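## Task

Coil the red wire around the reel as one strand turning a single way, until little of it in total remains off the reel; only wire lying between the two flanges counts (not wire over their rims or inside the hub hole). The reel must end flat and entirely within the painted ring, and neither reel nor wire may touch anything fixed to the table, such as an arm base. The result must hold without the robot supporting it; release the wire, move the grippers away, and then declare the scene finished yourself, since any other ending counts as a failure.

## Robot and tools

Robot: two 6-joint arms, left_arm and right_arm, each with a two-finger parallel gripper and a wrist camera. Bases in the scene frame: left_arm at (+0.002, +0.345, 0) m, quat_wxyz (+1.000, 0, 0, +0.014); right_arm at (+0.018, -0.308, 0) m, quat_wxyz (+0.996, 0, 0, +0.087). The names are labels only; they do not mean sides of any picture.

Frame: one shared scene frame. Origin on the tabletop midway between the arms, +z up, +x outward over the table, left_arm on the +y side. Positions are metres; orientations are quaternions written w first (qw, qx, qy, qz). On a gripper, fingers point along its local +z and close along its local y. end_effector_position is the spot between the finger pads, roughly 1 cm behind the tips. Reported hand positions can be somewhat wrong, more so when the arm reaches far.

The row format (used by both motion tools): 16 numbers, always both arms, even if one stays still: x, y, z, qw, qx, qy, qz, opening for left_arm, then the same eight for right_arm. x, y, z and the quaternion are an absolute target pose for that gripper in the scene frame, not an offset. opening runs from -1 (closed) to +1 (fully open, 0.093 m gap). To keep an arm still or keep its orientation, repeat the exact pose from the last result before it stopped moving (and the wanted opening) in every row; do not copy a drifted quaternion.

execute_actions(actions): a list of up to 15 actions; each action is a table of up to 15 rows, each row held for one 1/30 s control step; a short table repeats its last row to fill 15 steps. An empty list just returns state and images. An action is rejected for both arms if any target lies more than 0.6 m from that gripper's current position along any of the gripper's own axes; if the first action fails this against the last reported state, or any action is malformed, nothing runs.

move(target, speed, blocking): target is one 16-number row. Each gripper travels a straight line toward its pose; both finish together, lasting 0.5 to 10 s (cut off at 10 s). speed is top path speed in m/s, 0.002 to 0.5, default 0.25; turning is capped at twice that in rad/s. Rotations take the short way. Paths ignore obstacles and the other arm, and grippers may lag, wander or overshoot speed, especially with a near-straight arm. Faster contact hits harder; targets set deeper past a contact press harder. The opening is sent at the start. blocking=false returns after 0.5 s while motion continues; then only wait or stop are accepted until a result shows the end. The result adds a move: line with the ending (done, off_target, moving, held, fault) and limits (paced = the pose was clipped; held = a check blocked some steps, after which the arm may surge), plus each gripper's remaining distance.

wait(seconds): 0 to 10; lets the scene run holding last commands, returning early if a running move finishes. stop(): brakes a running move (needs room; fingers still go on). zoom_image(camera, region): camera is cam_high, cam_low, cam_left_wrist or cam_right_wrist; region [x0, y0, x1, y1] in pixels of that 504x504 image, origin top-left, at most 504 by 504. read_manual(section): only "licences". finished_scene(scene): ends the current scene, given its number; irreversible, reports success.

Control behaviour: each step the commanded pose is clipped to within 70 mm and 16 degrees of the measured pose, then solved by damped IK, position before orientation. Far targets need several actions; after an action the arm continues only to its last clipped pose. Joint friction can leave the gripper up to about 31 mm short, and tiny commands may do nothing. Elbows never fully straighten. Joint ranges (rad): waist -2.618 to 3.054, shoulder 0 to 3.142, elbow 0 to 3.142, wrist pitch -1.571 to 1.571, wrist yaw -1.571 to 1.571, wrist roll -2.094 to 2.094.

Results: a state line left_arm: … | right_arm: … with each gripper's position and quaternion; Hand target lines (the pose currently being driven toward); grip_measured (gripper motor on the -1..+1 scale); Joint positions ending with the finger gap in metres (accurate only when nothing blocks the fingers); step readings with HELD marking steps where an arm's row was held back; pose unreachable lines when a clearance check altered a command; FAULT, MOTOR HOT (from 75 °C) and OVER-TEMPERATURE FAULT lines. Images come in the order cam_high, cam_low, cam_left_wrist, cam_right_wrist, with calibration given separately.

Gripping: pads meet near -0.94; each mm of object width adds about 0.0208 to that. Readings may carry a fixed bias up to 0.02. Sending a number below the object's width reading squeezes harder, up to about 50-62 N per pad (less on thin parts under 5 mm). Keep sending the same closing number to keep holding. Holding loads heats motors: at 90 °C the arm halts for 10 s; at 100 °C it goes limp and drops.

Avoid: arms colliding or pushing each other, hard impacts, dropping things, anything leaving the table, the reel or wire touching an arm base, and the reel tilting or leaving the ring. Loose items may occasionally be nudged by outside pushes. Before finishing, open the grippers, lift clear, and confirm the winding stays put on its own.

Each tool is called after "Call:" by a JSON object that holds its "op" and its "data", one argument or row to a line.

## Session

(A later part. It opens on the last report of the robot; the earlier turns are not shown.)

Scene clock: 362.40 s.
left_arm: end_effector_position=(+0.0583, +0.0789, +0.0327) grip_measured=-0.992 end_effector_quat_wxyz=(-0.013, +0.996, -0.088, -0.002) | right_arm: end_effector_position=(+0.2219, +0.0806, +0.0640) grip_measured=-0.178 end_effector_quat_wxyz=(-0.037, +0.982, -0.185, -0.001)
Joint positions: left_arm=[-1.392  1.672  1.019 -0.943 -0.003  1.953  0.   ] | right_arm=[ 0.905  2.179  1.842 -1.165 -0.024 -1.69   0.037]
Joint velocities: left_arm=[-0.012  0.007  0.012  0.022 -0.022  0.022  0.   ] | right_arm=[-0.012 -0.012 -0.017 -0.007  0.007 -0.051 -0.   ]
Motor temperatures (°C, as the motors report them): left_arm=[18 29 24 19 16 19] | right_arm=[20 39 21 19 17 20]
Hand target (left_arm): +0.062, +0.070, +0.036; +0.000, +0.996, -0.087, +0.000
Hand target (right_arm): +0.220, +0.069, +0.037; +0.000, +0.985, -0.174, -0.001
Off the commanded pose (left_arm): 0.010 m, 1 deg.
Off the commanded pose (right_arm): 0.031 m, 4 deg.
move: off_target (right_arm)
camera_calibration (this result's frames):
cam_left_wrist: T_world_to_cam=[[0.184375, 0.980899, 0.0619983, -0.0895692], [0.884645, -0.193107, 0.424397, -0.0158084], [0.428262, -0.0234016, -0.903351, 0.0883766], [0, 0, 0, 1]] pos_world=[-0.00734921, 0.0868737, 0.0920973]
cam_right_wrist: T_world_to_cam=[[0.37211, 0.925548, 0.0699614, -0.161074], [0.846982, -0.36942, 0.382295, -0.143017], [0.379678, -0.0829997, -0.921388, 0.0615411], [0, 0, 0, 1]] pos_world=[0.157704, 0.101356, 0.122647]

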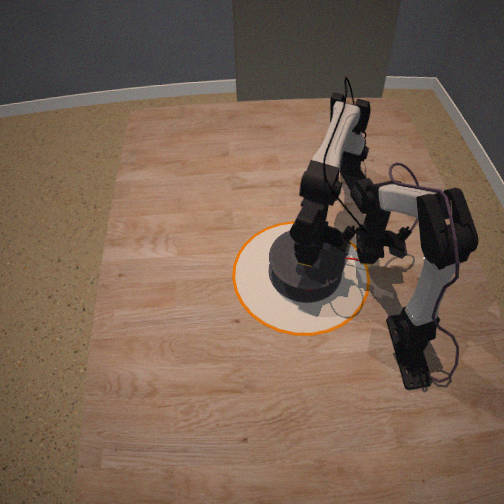

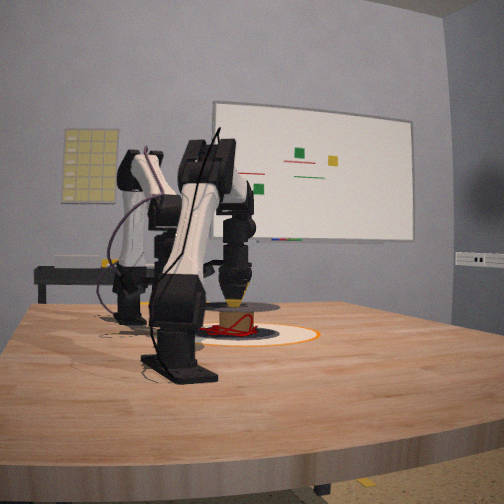

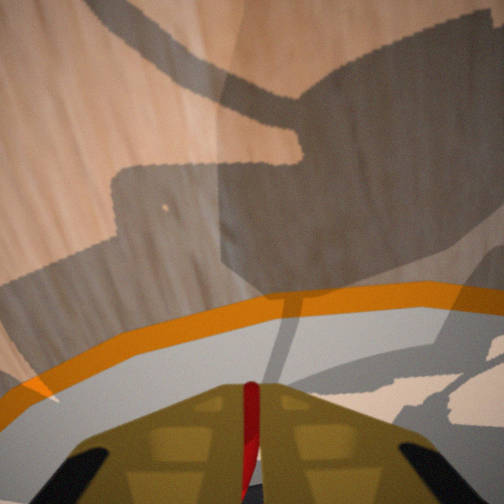

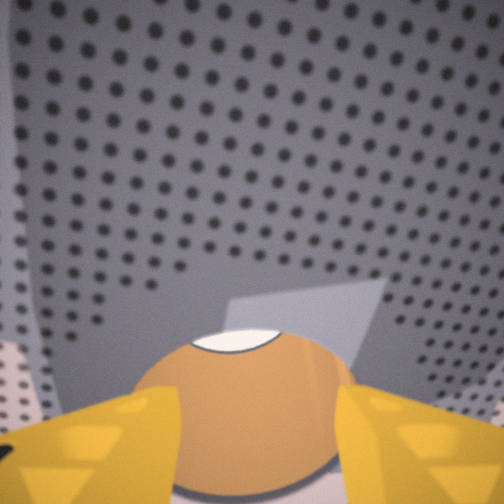

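Call:
{"op": "move", "data": {
  "target": [0.062,0.070,0.036,0,0.996,-0.087,0,-1,0.222,0.078,0.070,0,-0.985,0.174,0,-1],
  "speed": 0.2
}}

Call:
{"op": "move", "data": {
  "target": [0.062,0.070,0.036,0,0.996,-0.087,0,-1,0.222,0.078,0.072,0,-0.5,0.866,0,-1],
  "speed": 0.5
}}

Call:
{"op": "move", "data": {
  "target": [0.062,0.070,0.036,0,0.996,-0.087,0,-1,0.222,0.078,0.072,0,0.4226,0.9063,0,-1],
  "speed": 0.5
}}

Scene clock: 363.90 s.
left_arm: end_effector_position=(+0.0583, +0.0789, +0.0327) grip_measured=-0.992 end_effector_quat_wxyz=(-0.013, +0.996, -0.088, -0.002) | right_arm: end_effector_position=(+0.2224, +0.0773, +0.0722) grip_measured=-0.999 end_effector_quat_wxyz=(-0.008, +0.984, -0.180, -0.004)
Joint positions: left_arm=[-1.392  1.672  1.019 -0.943 -0.003  1.953  0.   ] | right_arm=[ 0.905  2.224  1.95  -1.283 -0.012 -1.701  0.   ]
Joint velocities: left_arm=[-0.012  0.002  0.002 -0.007  0.007 -0.037  0.   ] | right_arm=[ 0.012 -0.002 -0.007 -0.007 -0.022  0.037  0.   ]
Motor temperatures (°C, as the motors report them): left_arm=[18 29 25 19 16 19] | right_arm=[20 39 21 19 17 20]
Hand target (left_arm): +0.062, +0.070, +0.036; +0.000, +0.996, -0.087, +0.000
Hand target (right_arm): +0.222, +0.078, +0.070; -0.000, +0.985, -0.174, -0.000
Off the commanded pose (left_arm): 0.010 m, 1 deg.
Off the commanded pose (right_arm): 0.002 m, 1 deg.
move: done
camera_calibration (this result's frames):
cam_left_wrist: T_world_to_cam=[[0.184749, 0.980828, 0.0619958, -0.0895854], [0.884576, -0.193444, 0.424388, -0.0157775], [0.428245, -0.0235655, -0.903355, 0.0883907], [0, 0, 0, 1]] pos_world=[-0.00734558, 0.0868988, 0.0920979]
cam_right_wrist: T_world_to_cam=[[0.36329, 0.931573, 0.013861, -0.153238], [0.856462, -0.33978, 0.388616, -0.152673], [0.366734, -0.129309, -0.921296, 0.0751593], [0, 0, 0, 1]] pos_world=[0.158865, 0.100596, 0.130699]

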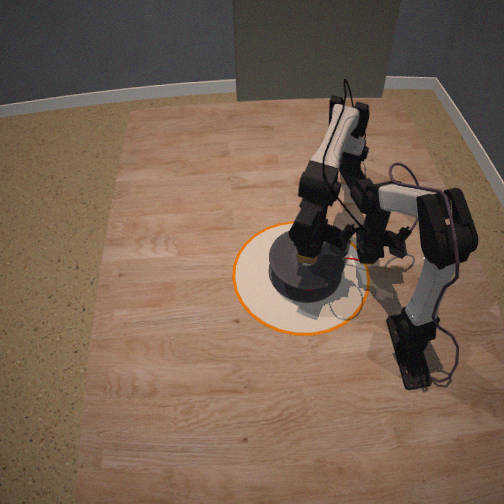

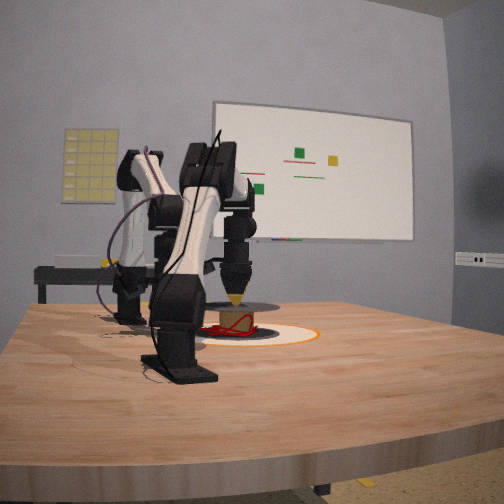

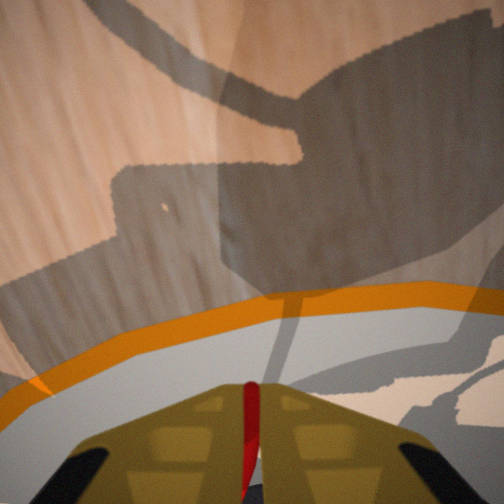

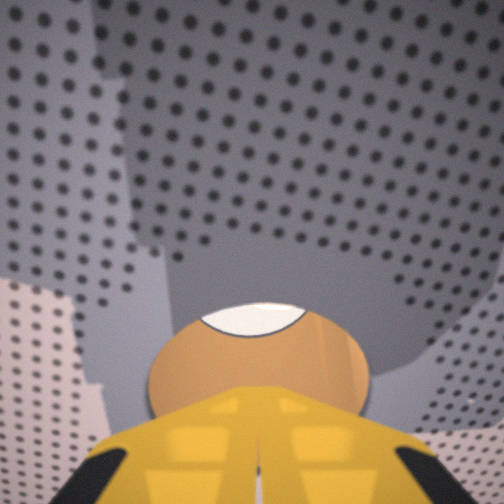

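Scene clock: 366.37 s.
left_arm: end_effector_position=(+0.0583, +0.0789, +0.0327) grip_measured=-0.992 end_effector_quat_wxyz=(-0.013, +0.996, -0.088, -0.002) | right_arm: end_effector_position=(+0.2216, +0.0756, +0.0722) grip_measured=-0.999 end_effector_quat_wxyz=(-0.001, -0.501, +0.866, +0.007)
Joint positions: left_arm=[-1.392  1.672  1.019 -0.943 -0.003  1.954  0.   ] | right_arm=[ 0.905  2.224  1.95  -1.291 -0.012  0.03   0.   ]
Joint velocities: left_arm=[-0.022  0.007  0.002 -0.007 -0.022 -0.007  0.   ] | right_arm=[ 0.002 -0.012 -0.002 -0.007 -0.007  0.051  0.   ]
Motor temperatures (°C, as the motors report them): left_arm=[18 28 25 19 16 19] | right_arm=[20 39 21 19 17 20]
Hand target (left_arm): +0.062, +0.070, +0.036; +0.000, +0.996, -0.087, +0.000
Hand target (right_arm): +0.222, +0.078, +0.072; +0.000, -0.500, +0.866, +0.000
Off the commanded pose (left_arm): 0.010 m, 1 deg.
Off the commanded pose (right_arm): 0.002 m, 1 deg.
move: done
camera_calibration (this result's frames):
cam_left_wrist: T_world_to_cam=[[0.185124, 0.980758, 0.0619934, -0.0896016], [0.884506, -0.193781, 0.42438, -0.0157466], [0.428227, -0.0237294, -0.90336, 0.0884048], [0, 0, 0, 1]] pos_world=[-0.00734195, 0.0869239, 0.0920986]
cam_right_wrist: T_world_to_cam=[[0.861658, -0.507309, -0.0135122, -0.150984], [-0.461857, -0.794937, 0.3934, 0.173628], [-0.210317, -0.332735, -0.919268, 0.218314], [0, 0, 0, 1]] pos_world=[0.256203, 0.134069, 0.130344]

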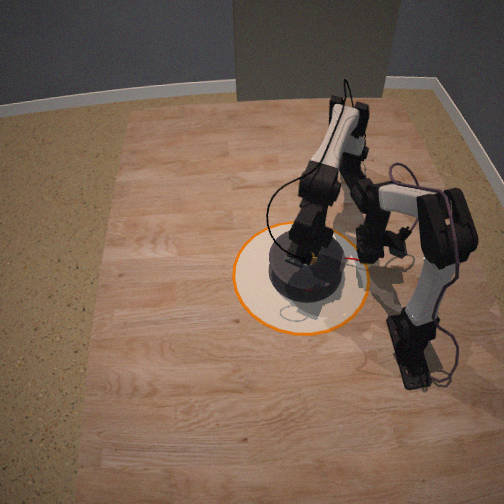

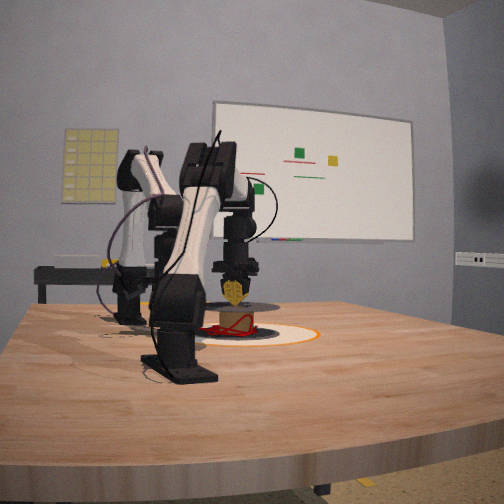

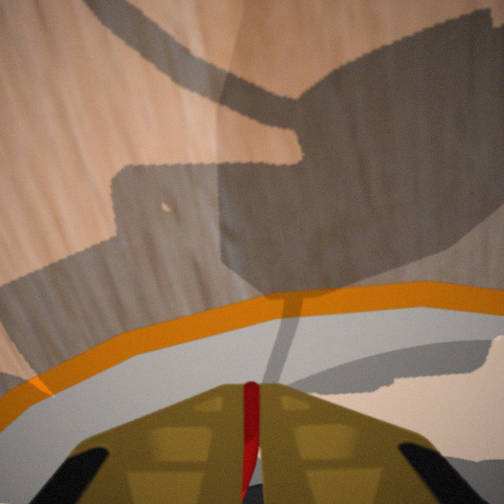

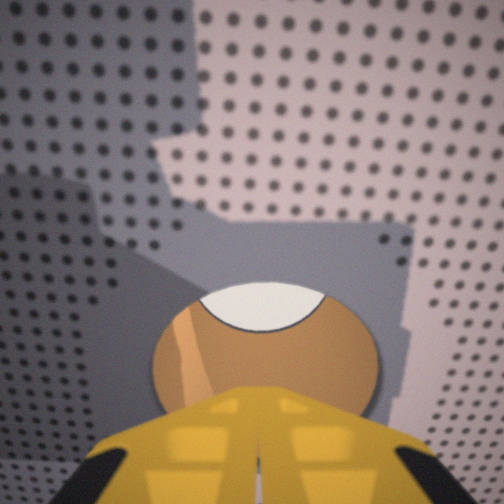

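Scene clock: 369.03 s.
left_arm: end_effector_position=(+0.0583, +0.0789, +0.0327) grip_measured=-0.992 end_effector_quat_wxyz=(-0.013, +0.996, -0.088, -0.002) | right_arm: end_effector_position=(+0.2216, +0.0756, +0.0722) grip_measured=-0.999 end_effector_quat_wxyz=(-0.006, +0.422, +0.907, +0.003)
Joint positions: left_arm=[-1.392  1.672  1.019 -0.943 -0.003  1.954  0.   ] | right_arm=[ 0.905  2.224  1.95  -1.291 -0.012  1.951  0.   ]
Joint velocities: left_arm=[ 0.007  0.012 -0.007 -0.022 -0.007 -0.037  0.   ] | right_arm=[ 0.002 -0.002  0.012 -0.007 -0.007  0.081  0.   ]
Motor temperatures (°C, as the motors report them): left_arm=[18 28 25 19 16 19] | right_arm=[20 40 22 18 17 20]
Hand target (left_arm): +0.062, +0.070, +0.036; +0.000, +0.996, -0.087, +0.000
Hand target (right_arm): +0.222, +0.078, +0.072; +0.000, +0.423, +0.906, +0.000
Off the commanded pose (left_arm): 0.010 m, 1 deg.
Off the commanded pose (right_arm): 0.002 m, 1 deg.
move: done
camera_calibration (this result's frames):
cam_left_wrist: T_world_to_cam=[[0.185124, 0.980758, 0.0619934, -0.0896016], [0.884506, -0.193781, 0.42438, -0.0157466], [0.428227, -0.0237294, -0.90336, 0.0884048], [0, 0, 0, 1]] pos_world=[-0.00734195, 0.0869239, 0.0920986]
cam_right_wrist: T_world_to_cam=[[-0.771837, -0.635816, -0.00218646, 0.21982], [-0.580373, 0.703119, 0.410842, 0.0853025], [-0.259683, 0.318372, -0.911704, 0.179451], [0, 0, 0, 1]] pos_world=[0.265773, 0.0226553, 0.129041]

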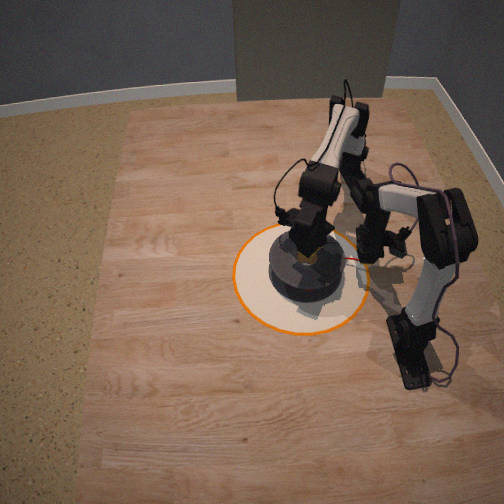

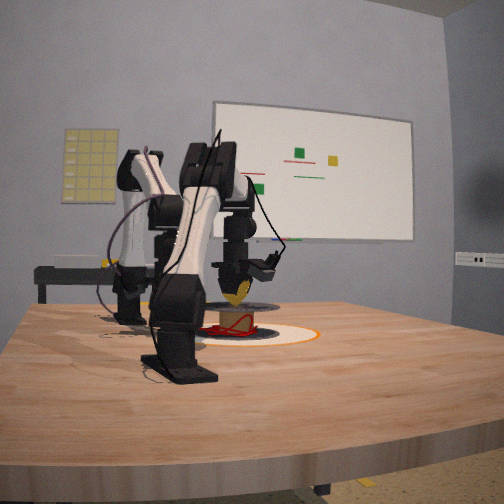

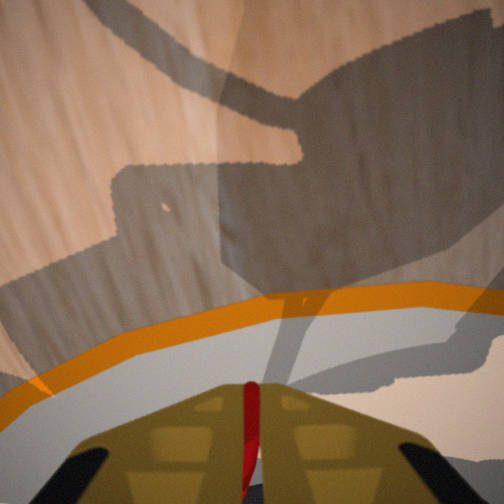

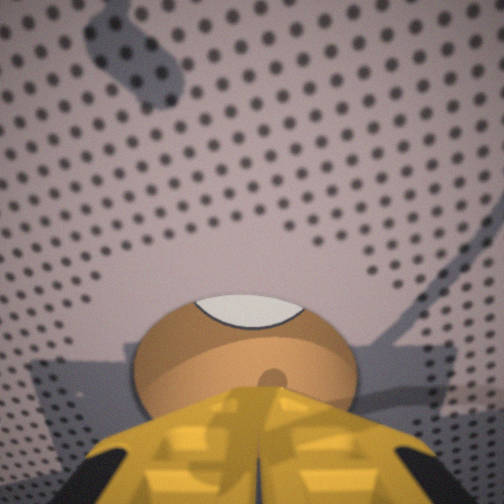

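Call:
{"op": "move", "data": {
  "target": [0.062,0.070,0.036,0,0.996,-0.087,0,-1,0.222,0.078,0.040,0,0.4226,0.9063,0,-1],
  "speed": 0.1
}}

Call:
{"op": "move", "data": {
  "target": [0.062,0.070,0.036,0,0.996,-0.087,0,-1,0.222,0.078,0.030,0,0.4226,0.9063,0,-0.2],
  "speed": 0.1
}}

Scene clock: 370.90 s.
left_arm: end_effector_position=(+0.0583, +0.0789, +0.0327) grip_measured=-0.992 end_effector_quat_wxyz=(-0.013, +0.996, -0.088, -0.002) | right_arm: end_effector_position=(+0.2229, +0.0780, +0.0522) grip_measured=-0.999 end_effector_quat_wxyz=(-0.005, +0.423, +0.906, +0.008)
Joint positions: left_arm=[-1.392  1.672  1.019 -0.943 -0.003  1.954  0.   ] | right_arm=[ 0.905  2.234  1.886 -1.209 -0.011  1.953  0.   ]
Joint velocities: left_arm=[ 0.017  0.002  0.012  0.051 -0.007 -0.007  0.   ] | right_arm=[0.007 0.012 0.012 0.081 0.022 0.037 0.   ]
Motor temperatures (°C, as the motors report them): left_arm=[18 28 25 19 16 19] | right_arm=[20 40 22 18 17 20]
Hand target (left_arm): +0.062, +0.070, +0.036; +0.000, +0.996, -0.087, +0.000
Hand target (right_arm): +0.222, +0.077, +0.040; -0.000, +0.423, +0.906, -0.001
Off the commanded pose (left_arm): 0.010 m, 1 deg.
Off the commanded pose (right_arm): 0.012 m, 1 deg.
move: off_target (right_arm)
camera_calibration (this result's frames):
cam_left_wrist: T_world_to_cam=[[0.185124, 0.980758, 0.0619934, -0.0896016], [0.884506, -0.193781, 0.42438, -0.0157466], [0.428227, -0.0237294, -0.90336, 0.0884048], [0, 0, 0, 1]] pos_world=[-0.00734195, 0.0869239, 0.0920986]
cam_right_wrist: T_world_to_cam=[[-0.773508, -0.633704, -0.010196, 0.222965], [-0.580385, 0.70178, 0.413107, 0.0926939], [-0.254632, 0.32546, -0.910625, 0.159063], [0, 0, 0, 1]] pos_world=[0.266766, 0.0244744, 0.108828]

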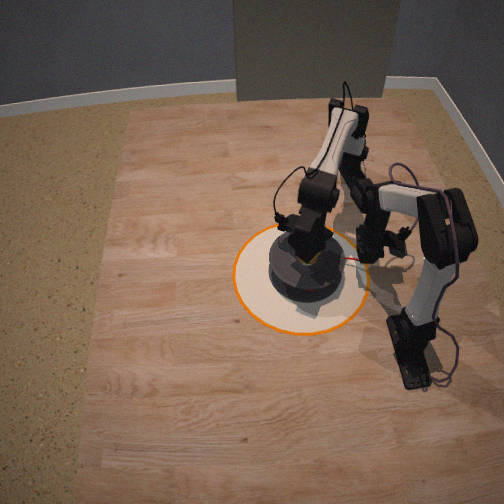

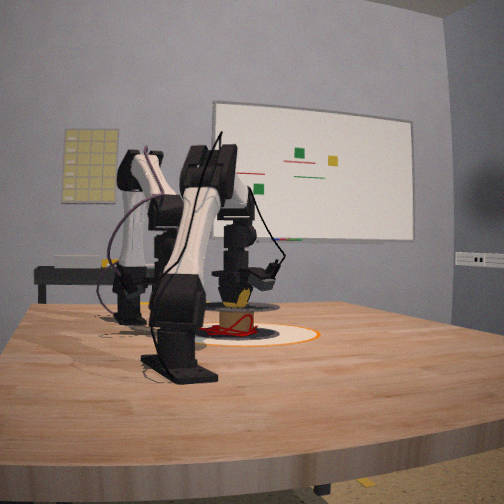

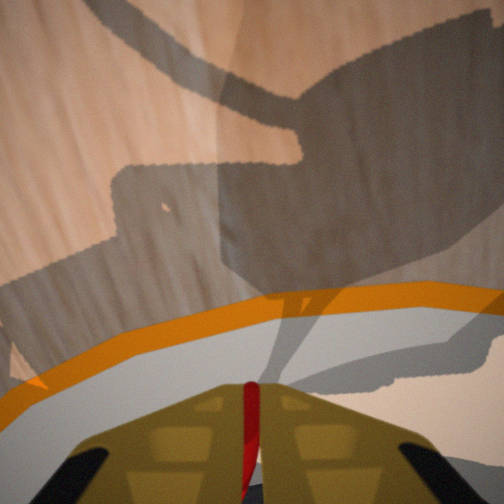

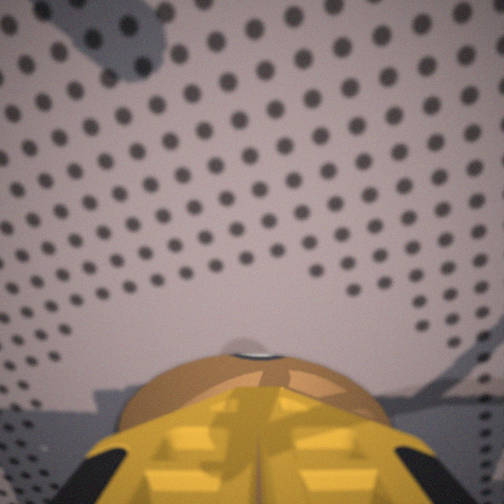

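Scene clock: 371.60 s.
left_arm: end_effector_position=(+0.0583, +0.0789, +0.0327) grip_measured=-0.992 end_effector_quat_wxyz=(-0.013, +0.996, -0.088, -0.002) | right_arm: end_effector_position=(+0.2234, +0.0785, +0.0570) grip_measured=-0.259 end_effector_quat_wxyz=(-0.005, +0.424, +0.906, +0.014)
Joint positions: left_arm=[-1.392  1.672  1.019 -0.943 -0.003  1.954  0.   ] | right_arm=[ 0.905  2.221  1.884 -1.207 -0.011  1.954  0.033]
Joint velocities: left_arm=[ 0.007  0.007  0.002 -0.022 -0.022 -0.051  0.   ] | right_arm=[ 0.002 -0.012 -0.017 -0.081  0.022  0.066  0.001]
Motor temperatures (°C, as the motors report them): left_arm=[18 28 25 19 16 19] | right_arm=[20 40 22 18 17 20]
Hand target (left_arm): +0.062, +0.070, +0.036; +0.000, +0.996, -0.087, +0.000
Hand target (right_arm): +0.221, +0.076, +0.031; +0.000, +0.423, +0.906, -0.001
Off the commanded pose (left_arm): 0.010 m, 1 deg.
Off the commanded pose (right_arm): 0.027 m, 2 deg.
move: off_target (right_arm)
camera_calibration (this result's frames):
cam_left_wrist: T_world_to_cam=[[0.185124, 0.980758, 0.0619934, -0.0896016], [0.884506, -0.193781, 0.42438, -0.0157466], [0.428227, -0.0237294, -0.90336, 0.0884048], [0, 0, 0, 1]] pos_world=[-0.00734195, 0.0869239, 0.0920986]
cam_right_wrist: T_world_to_cam=[[-0.773895, -0.632928, -0.0221013, 0.224406], [-0.582578, 0.697778, 0.416784, 0.0911873], [-0.248373, 0.335423, -0.908737, 0.161052], [0, 0, 0, 1]] pos_world=[0.266792, 0.024384, 0.113308]

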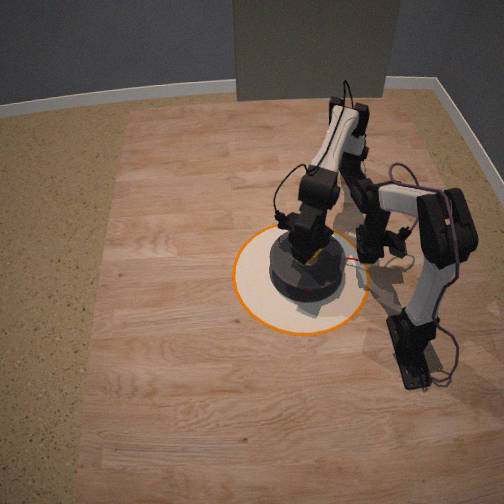

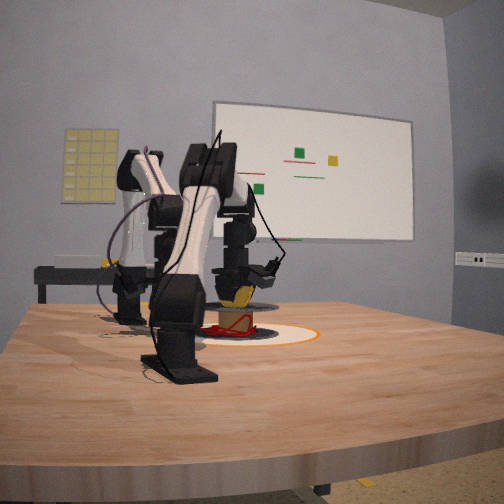

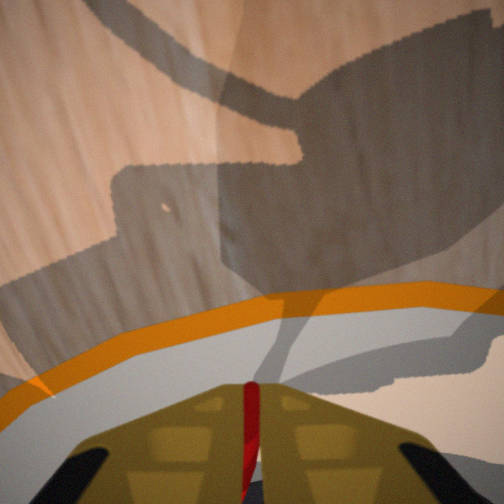

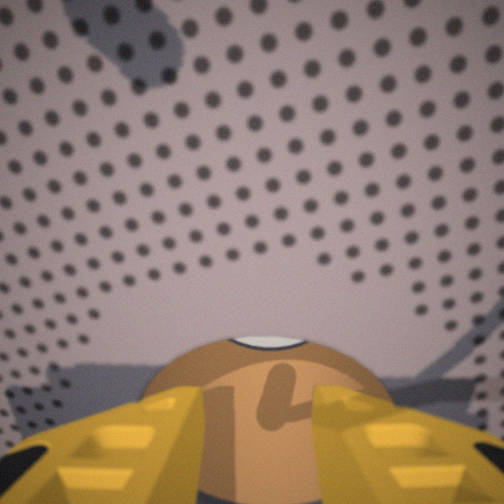

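Call:
{"op": "move", "data": {
  "target": [0.085,0.066,0.037,0.034,0.957,-0.126,0.257,-1,0.222,0.078,0.030,0,-0.342,0.9397,0,-0.2],
  "speed": 0.15
}}

Call:
{"op": "zoom_image", "data": {
  "camera": "cam_low",
  "region": [90, 270, 330, 370]
}}

Call:
{"op": "zoom_image", "data": {
  "camera": "cam_high",
  "region": [230, 180, 430, 340]
}}

Scene clock: 377.90 s.
left_arm: end_effector_position=(+0.0870, +0.0671, +0.0318) grip_measured=-0.992 end_effector_quat_wxyz=(+0.020, +0.959, -0.128, +0.251) | right_arm: end_effector_position=(+0.2262, +0.0852, +0.0584) grip_measured=-0.228 end_effector_quat_wxyz=(+0.017, -0.328, +0.944, +0.025)
Joint positions: left_arm=[-1.581  1.616  0.857 -0.686 -0.494  1.886  0.   ] | right_arm=[ 0.905  2.219  1.884 -1.178 -0.014  0.41   0.034]
Joint velocities: left_arm=[-0.002 -0.007  0.007 -0.066  0.037  0.007  0.   ] | right_arm=[-0.017 -0.002 -0.002  0.037  0.007 -0.051  0.001]
Motor temperatures (°C, as the motors report them): left_arm=[18 28 25 19 16 19] | right_arm=[20 40 22 19 17 20]
Hand target (left_arm): +0.086, +0.066, +0.036; +0.034, +0.957, -0.127, +0.257
Hand target (right_arm): +0.221, +0.076, +0.031; -0.001, -0.342, +0.940, -0.000
Off the commanded pose (left_arm): 0.006 m, 2 deg.
Off the commanded pose (right_arm): 0.030 m, 4 deg.
move: off_target (right_arm)
camera_calibration (this result's frames):
cam_left_wrist: T_world_to_cam=[[0.245995, 0.967201, 0.0633081, -0.0877035], [0.547648, -0.192583, 0.814244, -0.0261304], [0.79973, -0.16563, -0.57706, 0.0419097], [0, 0, 0, 1]] pos_world=[0.00236847, 0.0867361, 0.0510133]
cam_right_wrist: T_world_to_cam=[[0.612383, -0.789636, -0.0382438, -0.0684856], [-0.730645, -0.583781, 0.354059, 0.233899], [-0.301904, -0.188877, -0.934441, 0.219091], [0, 0, 0, 1]] pos_world=[0.27898, 0.123848, 0.119294]

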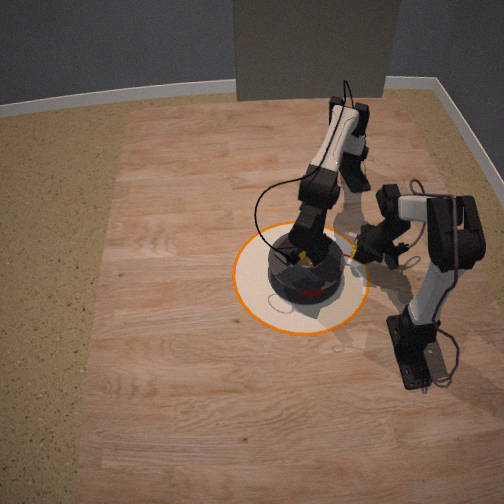

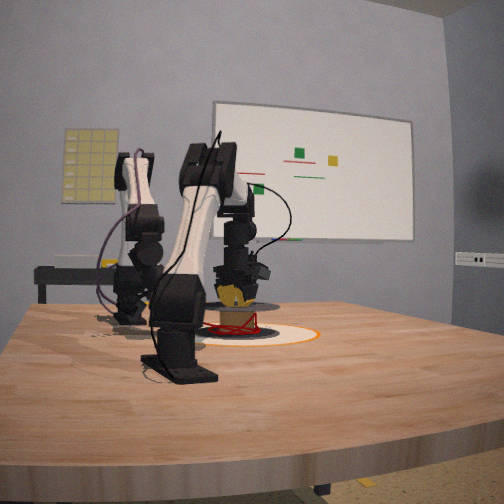

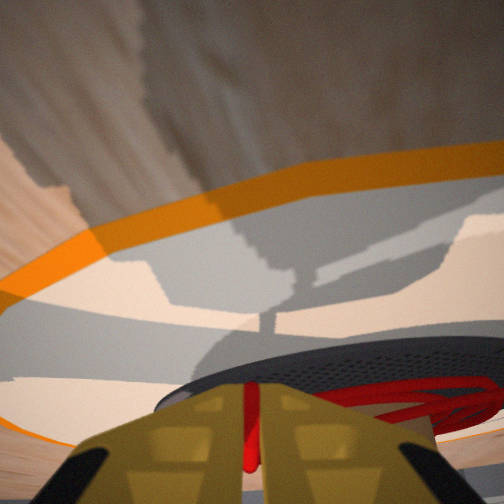

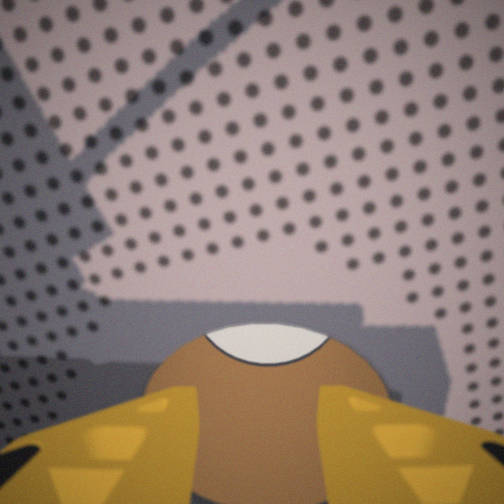

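Region (90, 270, 330, 370) of cam_low's 504x504 image, scaled by 2.100, with more detail than that image has; it fills the top 210 rows of this view, and the rest is white.

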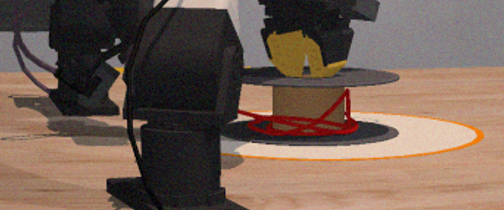

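Region (230, 180, 430, 340) of cam_high's 504x504 image, scaled by 2.520, with more detail than that image has; it fills the top 403 rows of this view, and the rest is white.

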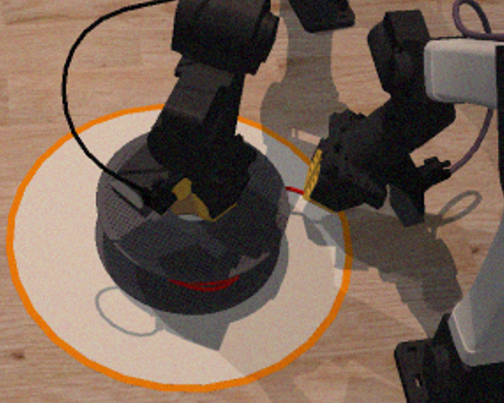

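Call:
{"op": "move", "data": {
  "target": [0.085,0.066,0.037,0.034,0.957,-0.126,0.257,-1,0.222,0.078,0.025,0,-0.866,0.5,0,-0.2],
  "speed": 0.25
}}

Call:
{"op": "zoom_image", "data": {
  "camera": "cam_low",
  "region": [90, 270, 330, 370]
}}

Call:
{"op": "zoom_image", "data": {
  "camera": "cam_high",
  "region": [230, 180, 430, 340]
}}

Scene clock: 388.20 s.
left_arm: end_effector_position=(+0.0871, +0.0670, +0.0319) grip_measured=-0.992 end_effector_quat_wxyz=(+0.021, +0.959, -0.126, +0.251) | right_arm: end_effector_position=(+0.2264, +0.0919, +0.0621) grip_measured=-0.203 end_effector_quat_wxyz=(-0.044, +0.856, -0.515, -0.018)
Joint positions: left_arm=[-1.581  1.616  0.857 -0.686 -0.495  1.882  0.   ] | right_arm=[ 0.905  2.211  1.884 -1.155 -0.032 -0.978  0.035]
Joint velocities: left_arm=[ 0.002  0.002 -0.002 -0.037  0.007 -0.066  0.   ] | right_arm=[ 0.007  0.012  0.002  0.037 -0.007 -0.051  0.001]
Motor temperatures (°C, as the motors report them): left_arm=[18 28 24 19 16 19] | right_arm=[20 40 21 19 17 20]
Hand target (left_arm): +0.085, +0.066, +0.037; +0.034, +0.958, -0.126, +0.257
Hand target (right_arm): +0.221, +0.076, +0.028; +0.001, +0.866, -0.500, -0.001
Off the commanded pose (left_arm): 0.006 m, 2 deg.
Off the commanded pose (right_arm): 0.040 m, 6 deg.
move: off_target (right_arm)
camera_calibration (this result's frames):
cam_left_wrist: T_world_to_cam=[[0.241945, 0.96837, 0.0610109, -0.0873369], [0.547889, -0.188243, 0.815096, -0.0266591], [0.800799, -0.163782, -0.576104, 0.0415726], [0, 0, 0, 1]] pos_world=[0.00244572, 0.0863649, 0.0510084]
cam_right_wrist: T_world_to_cam=[[0.887606, 0.457394, 0.0542789, -0.245785], [0.417229, -0.848342, 0.325938, 0.00282895], [0.195129, -0.266657, -0.943832, 0.119131], [0, 0, 0, 1]] pos_world=[0.193734, 0.146588, 0.124858]

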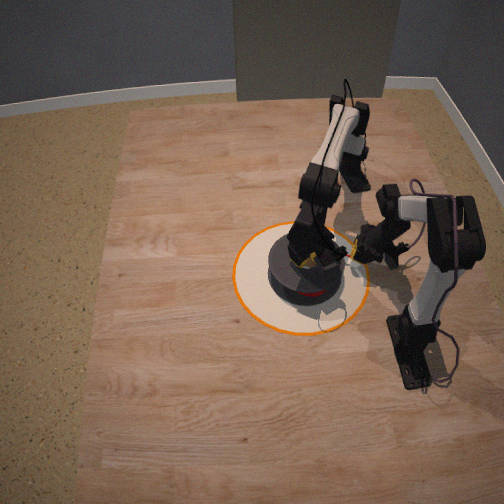

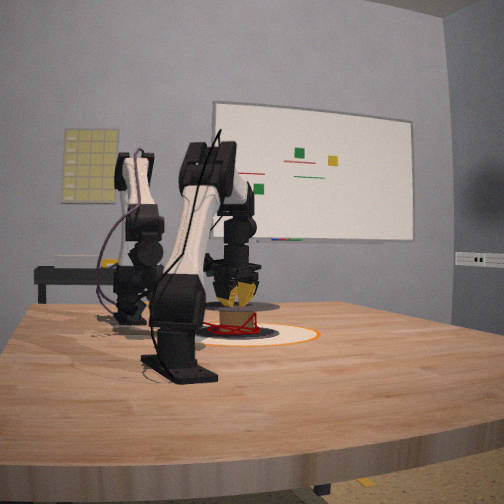

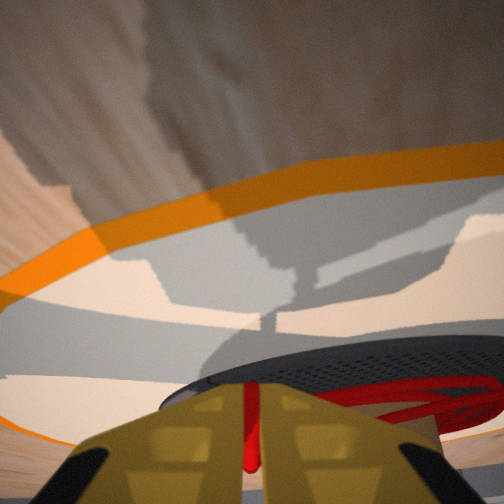

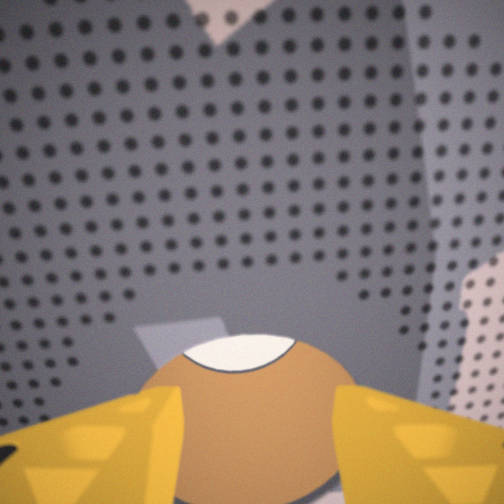

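Region (90, 270, 330, 370) of cam_low's 504x504 image, scaled by 2.100, with more detail than that image has; it fills the top 210 rows of this view, and the rest is white.

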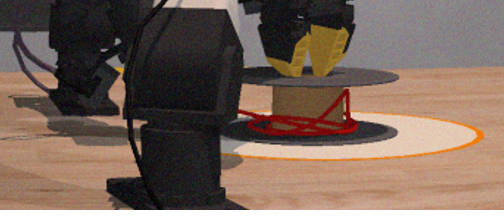

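Region (230, 180, 430, 340) of cam_high's 504x504 image, scaled by 2.520, with more detail than that image has; it fills the top 403 rows of this view, and the rest is white.

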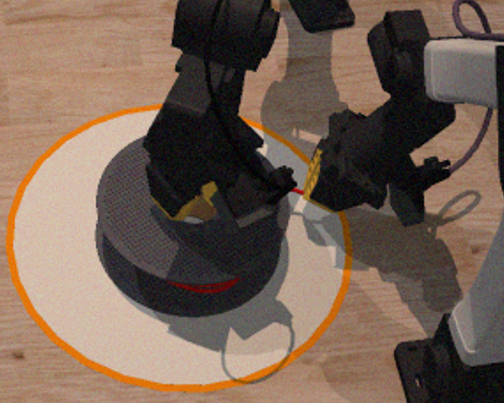

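Call:
{"op": "move", "data": {
  "target": [0.085,0.066,0.037,0.034,0.957,-0.126,0.257,-1,0.226,0.088,0.075,0,-0.866,0.5,0,-1],
  "speed": 0.2
}}

Call:
{"op": "move", "data": {
  "target": [0.085,0.066,0.037,0.034,0.957,-0.126,0.257,-1,0.226,0.086,0.078,0,0,1,0,-1],
  "speed": 0.5
}}

Scene clock: 390.23 s.
left_arm: end_effector_position=(+0.0871, +0.0670, +0.0319) grip_measured=-0.992 end_effector_quat_wxyz=(+0.021, +0.959, -0.126, +0.251) | right_arm: end_effector_position=(+0.2275, +0.0869, +0.0774) grip_measured=-0.999 end_effector_quat_wxyz=(-0.006, +0.862, -0.506, -0.006)
Joint positions: left_arm=[-1.581  1.616  0.857 -0.686 -0.495  1.882  0.   ] | right_arm=[ 0.905  2.278  2.06  -1.34  -0.012 -1.001  0.   ]
Joint velocities: left_arm=[-0.002  0.007  0.012 -0.066 -0.007  0.007  0.   ] | right_arm=[ 0.002 -0.002 -0.022 -0.022  0.007 -0.022  0.   ]
Motor temperatures (°C, as the motors report them): left_arm=[18 28 24 19 16 19] | right_arm=[20 40 21 19 17 20]
Hand target (left_arm): +0.085, +0.066, +0.037; +0.034, +0.958, -0.126, +0.257
Hand target (right_arm): +0.226, +0.088, +0.075; -0.000, +0.866, -0.500, -0.000
Off the commanded pose (left_arm): 0.006 m, 2 deg.
Off the commanded pose (right_arm): 0.003 m, 1 deg.
move: done
camera_calibration (this result's frames):
cam_left_wrist: T_world_to_cam=[[0.241945, 0.96837, 0.0610109, -0.0873369], [0.547889, -0.188243, 0.815096, -0.0266591], [0.800799, -0.163782, -0.576104, 0.0415726], [0, 0, 0, 1]] pos_world=[0.00244572, 0.0863649, 0.0510084]
cam_right_wrist: T_world_to_cam=[[0.878056, 0.47855, 0.00276425, -0.241041], [0.441248, -0.811823, 0.382417, -0.019812], [0.18525, -0.334564, -0.923986, 0.138569], [0, 0, 0, 1]] pos_world=[0.19472, 0.145627, 0.136279]

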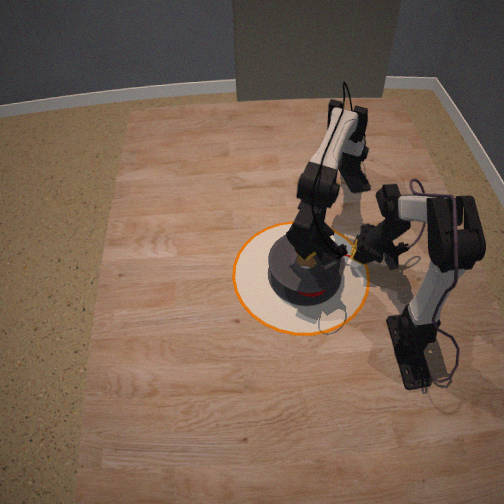

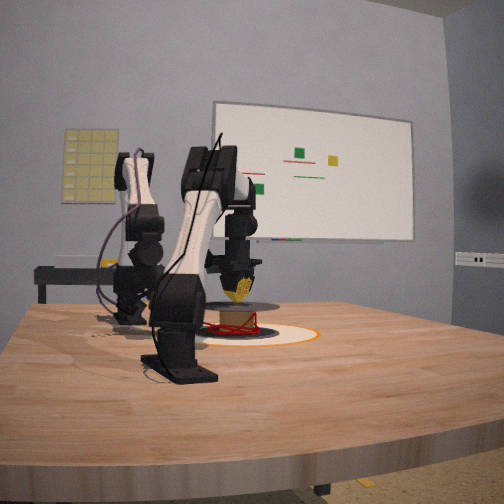

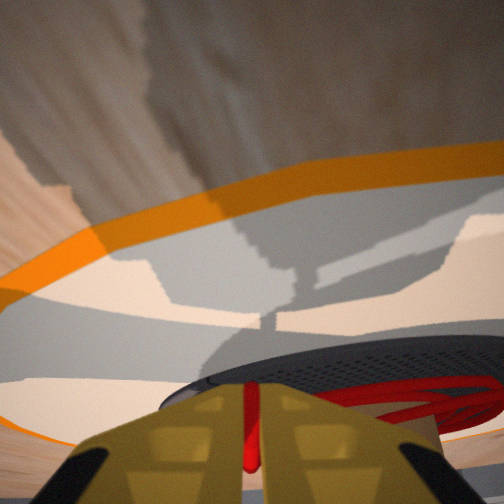

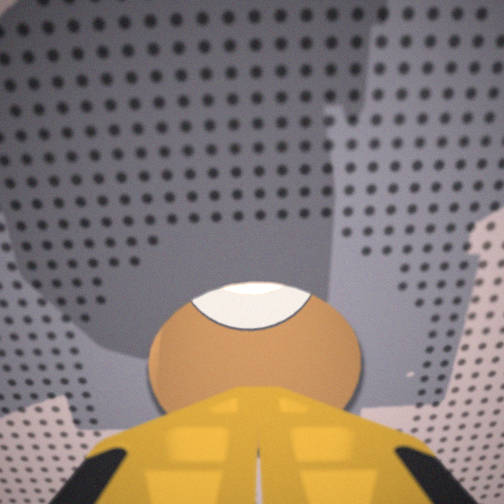

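Scene clock: 393.07 s.
left_arm: end_effector_position=(+0.0871, +0.0670, +0.0319) grip_measured=-0.992 end_effector_quat_wxyz=(+0.021, +0.959, -0.126, +0.251) | right_arm: end_effector_position=(+0.2269, +0.0858, +0.0773) grip_measured=-0.999 end_effector_quat_wxyz=(-0.004, -0.001, +1.000, +0.006)
Joint positions: left_arm=[-1.581  1.616  0.857 -0.686 -0.495  1.882  0.   ] | right_arm=[ 0.905  2.278  2.06  -1.345 -0.012  1.078  0.   ]
Joint velocities: left_arm=[ 0.007  0.002 -0.012  0.066  0.007  0.007  0.   ] | right_arm=[ 0.002 -0.007  0.002 -0.007  0.022  0.066  0.   ]
Motor temperatures (°C, as the motors report them): left_arm=[18 28 24 19 16 19] | right_arm=[20 40 21 19 17 20]
Hand target (left_arm): +0.085, +0.066, +0.037; +0.034, +0.958, -0.126, +0.257
Hand target (right_arm): +0.226, +0.086, +0.078; +0.000, -0.000, +1.000, +0.000
Off the commanded pose (left_arm): 0.006 m, 2 deg.
Off the commanded pose (right_arm): 0.001 m, 1 deg.
move: done
camera_calibration (this result's frames):
cam_left_wrist: T_world_to_cam=[[0.241945, 0.96837, 0.0610109, -0.0873369], [0.547889, -0.188243, 0.815096, -0.0266591], [0.800799, -0.163782, -0.576104, 0.0415726], [0, 0, 0, 1]] pos_world=[0.00244572, 0.0863649, 0.0510084]
cam_right_wrist: T_world_to_cam=[[-0.00931544, -0.999863, -0.0136775, 0.0895285], [-0.914141, 0.00297139, 0.405385, 0.215409], [-0.405289, 0.0162795, -0.914044, 0.241419], [0, 0, 0, 1]] pos_world=[0.295593, 0.084946, 0.134569]

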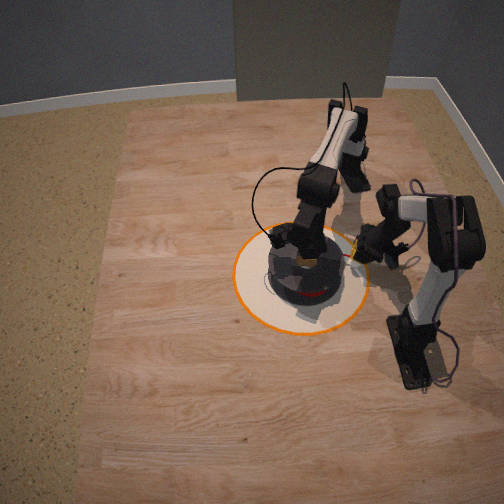

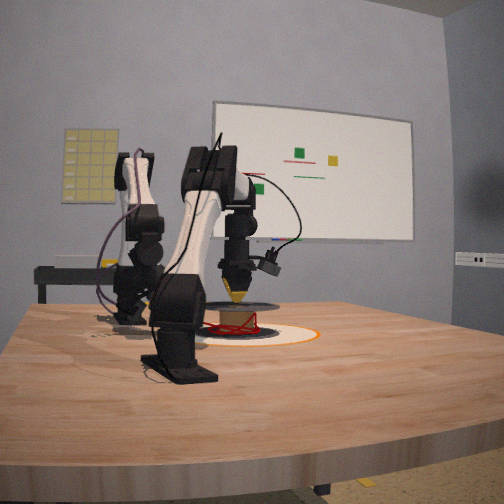

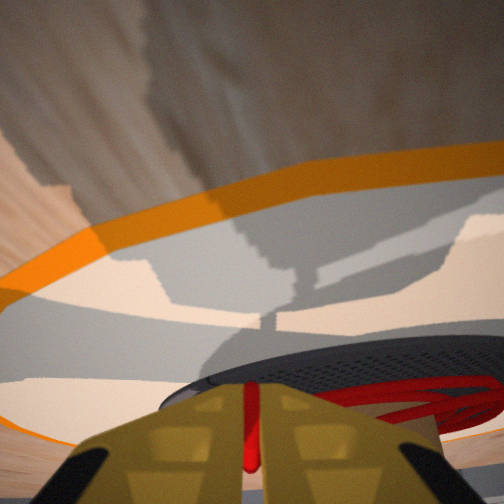

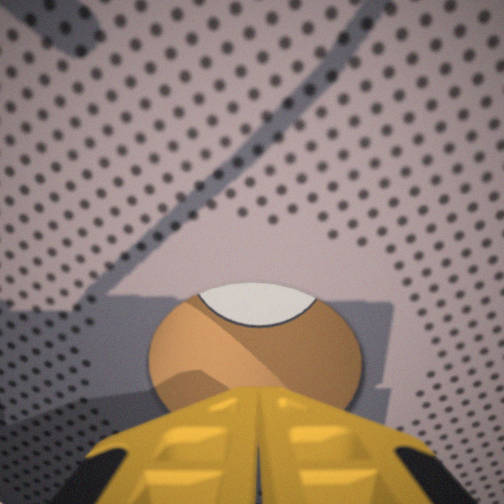

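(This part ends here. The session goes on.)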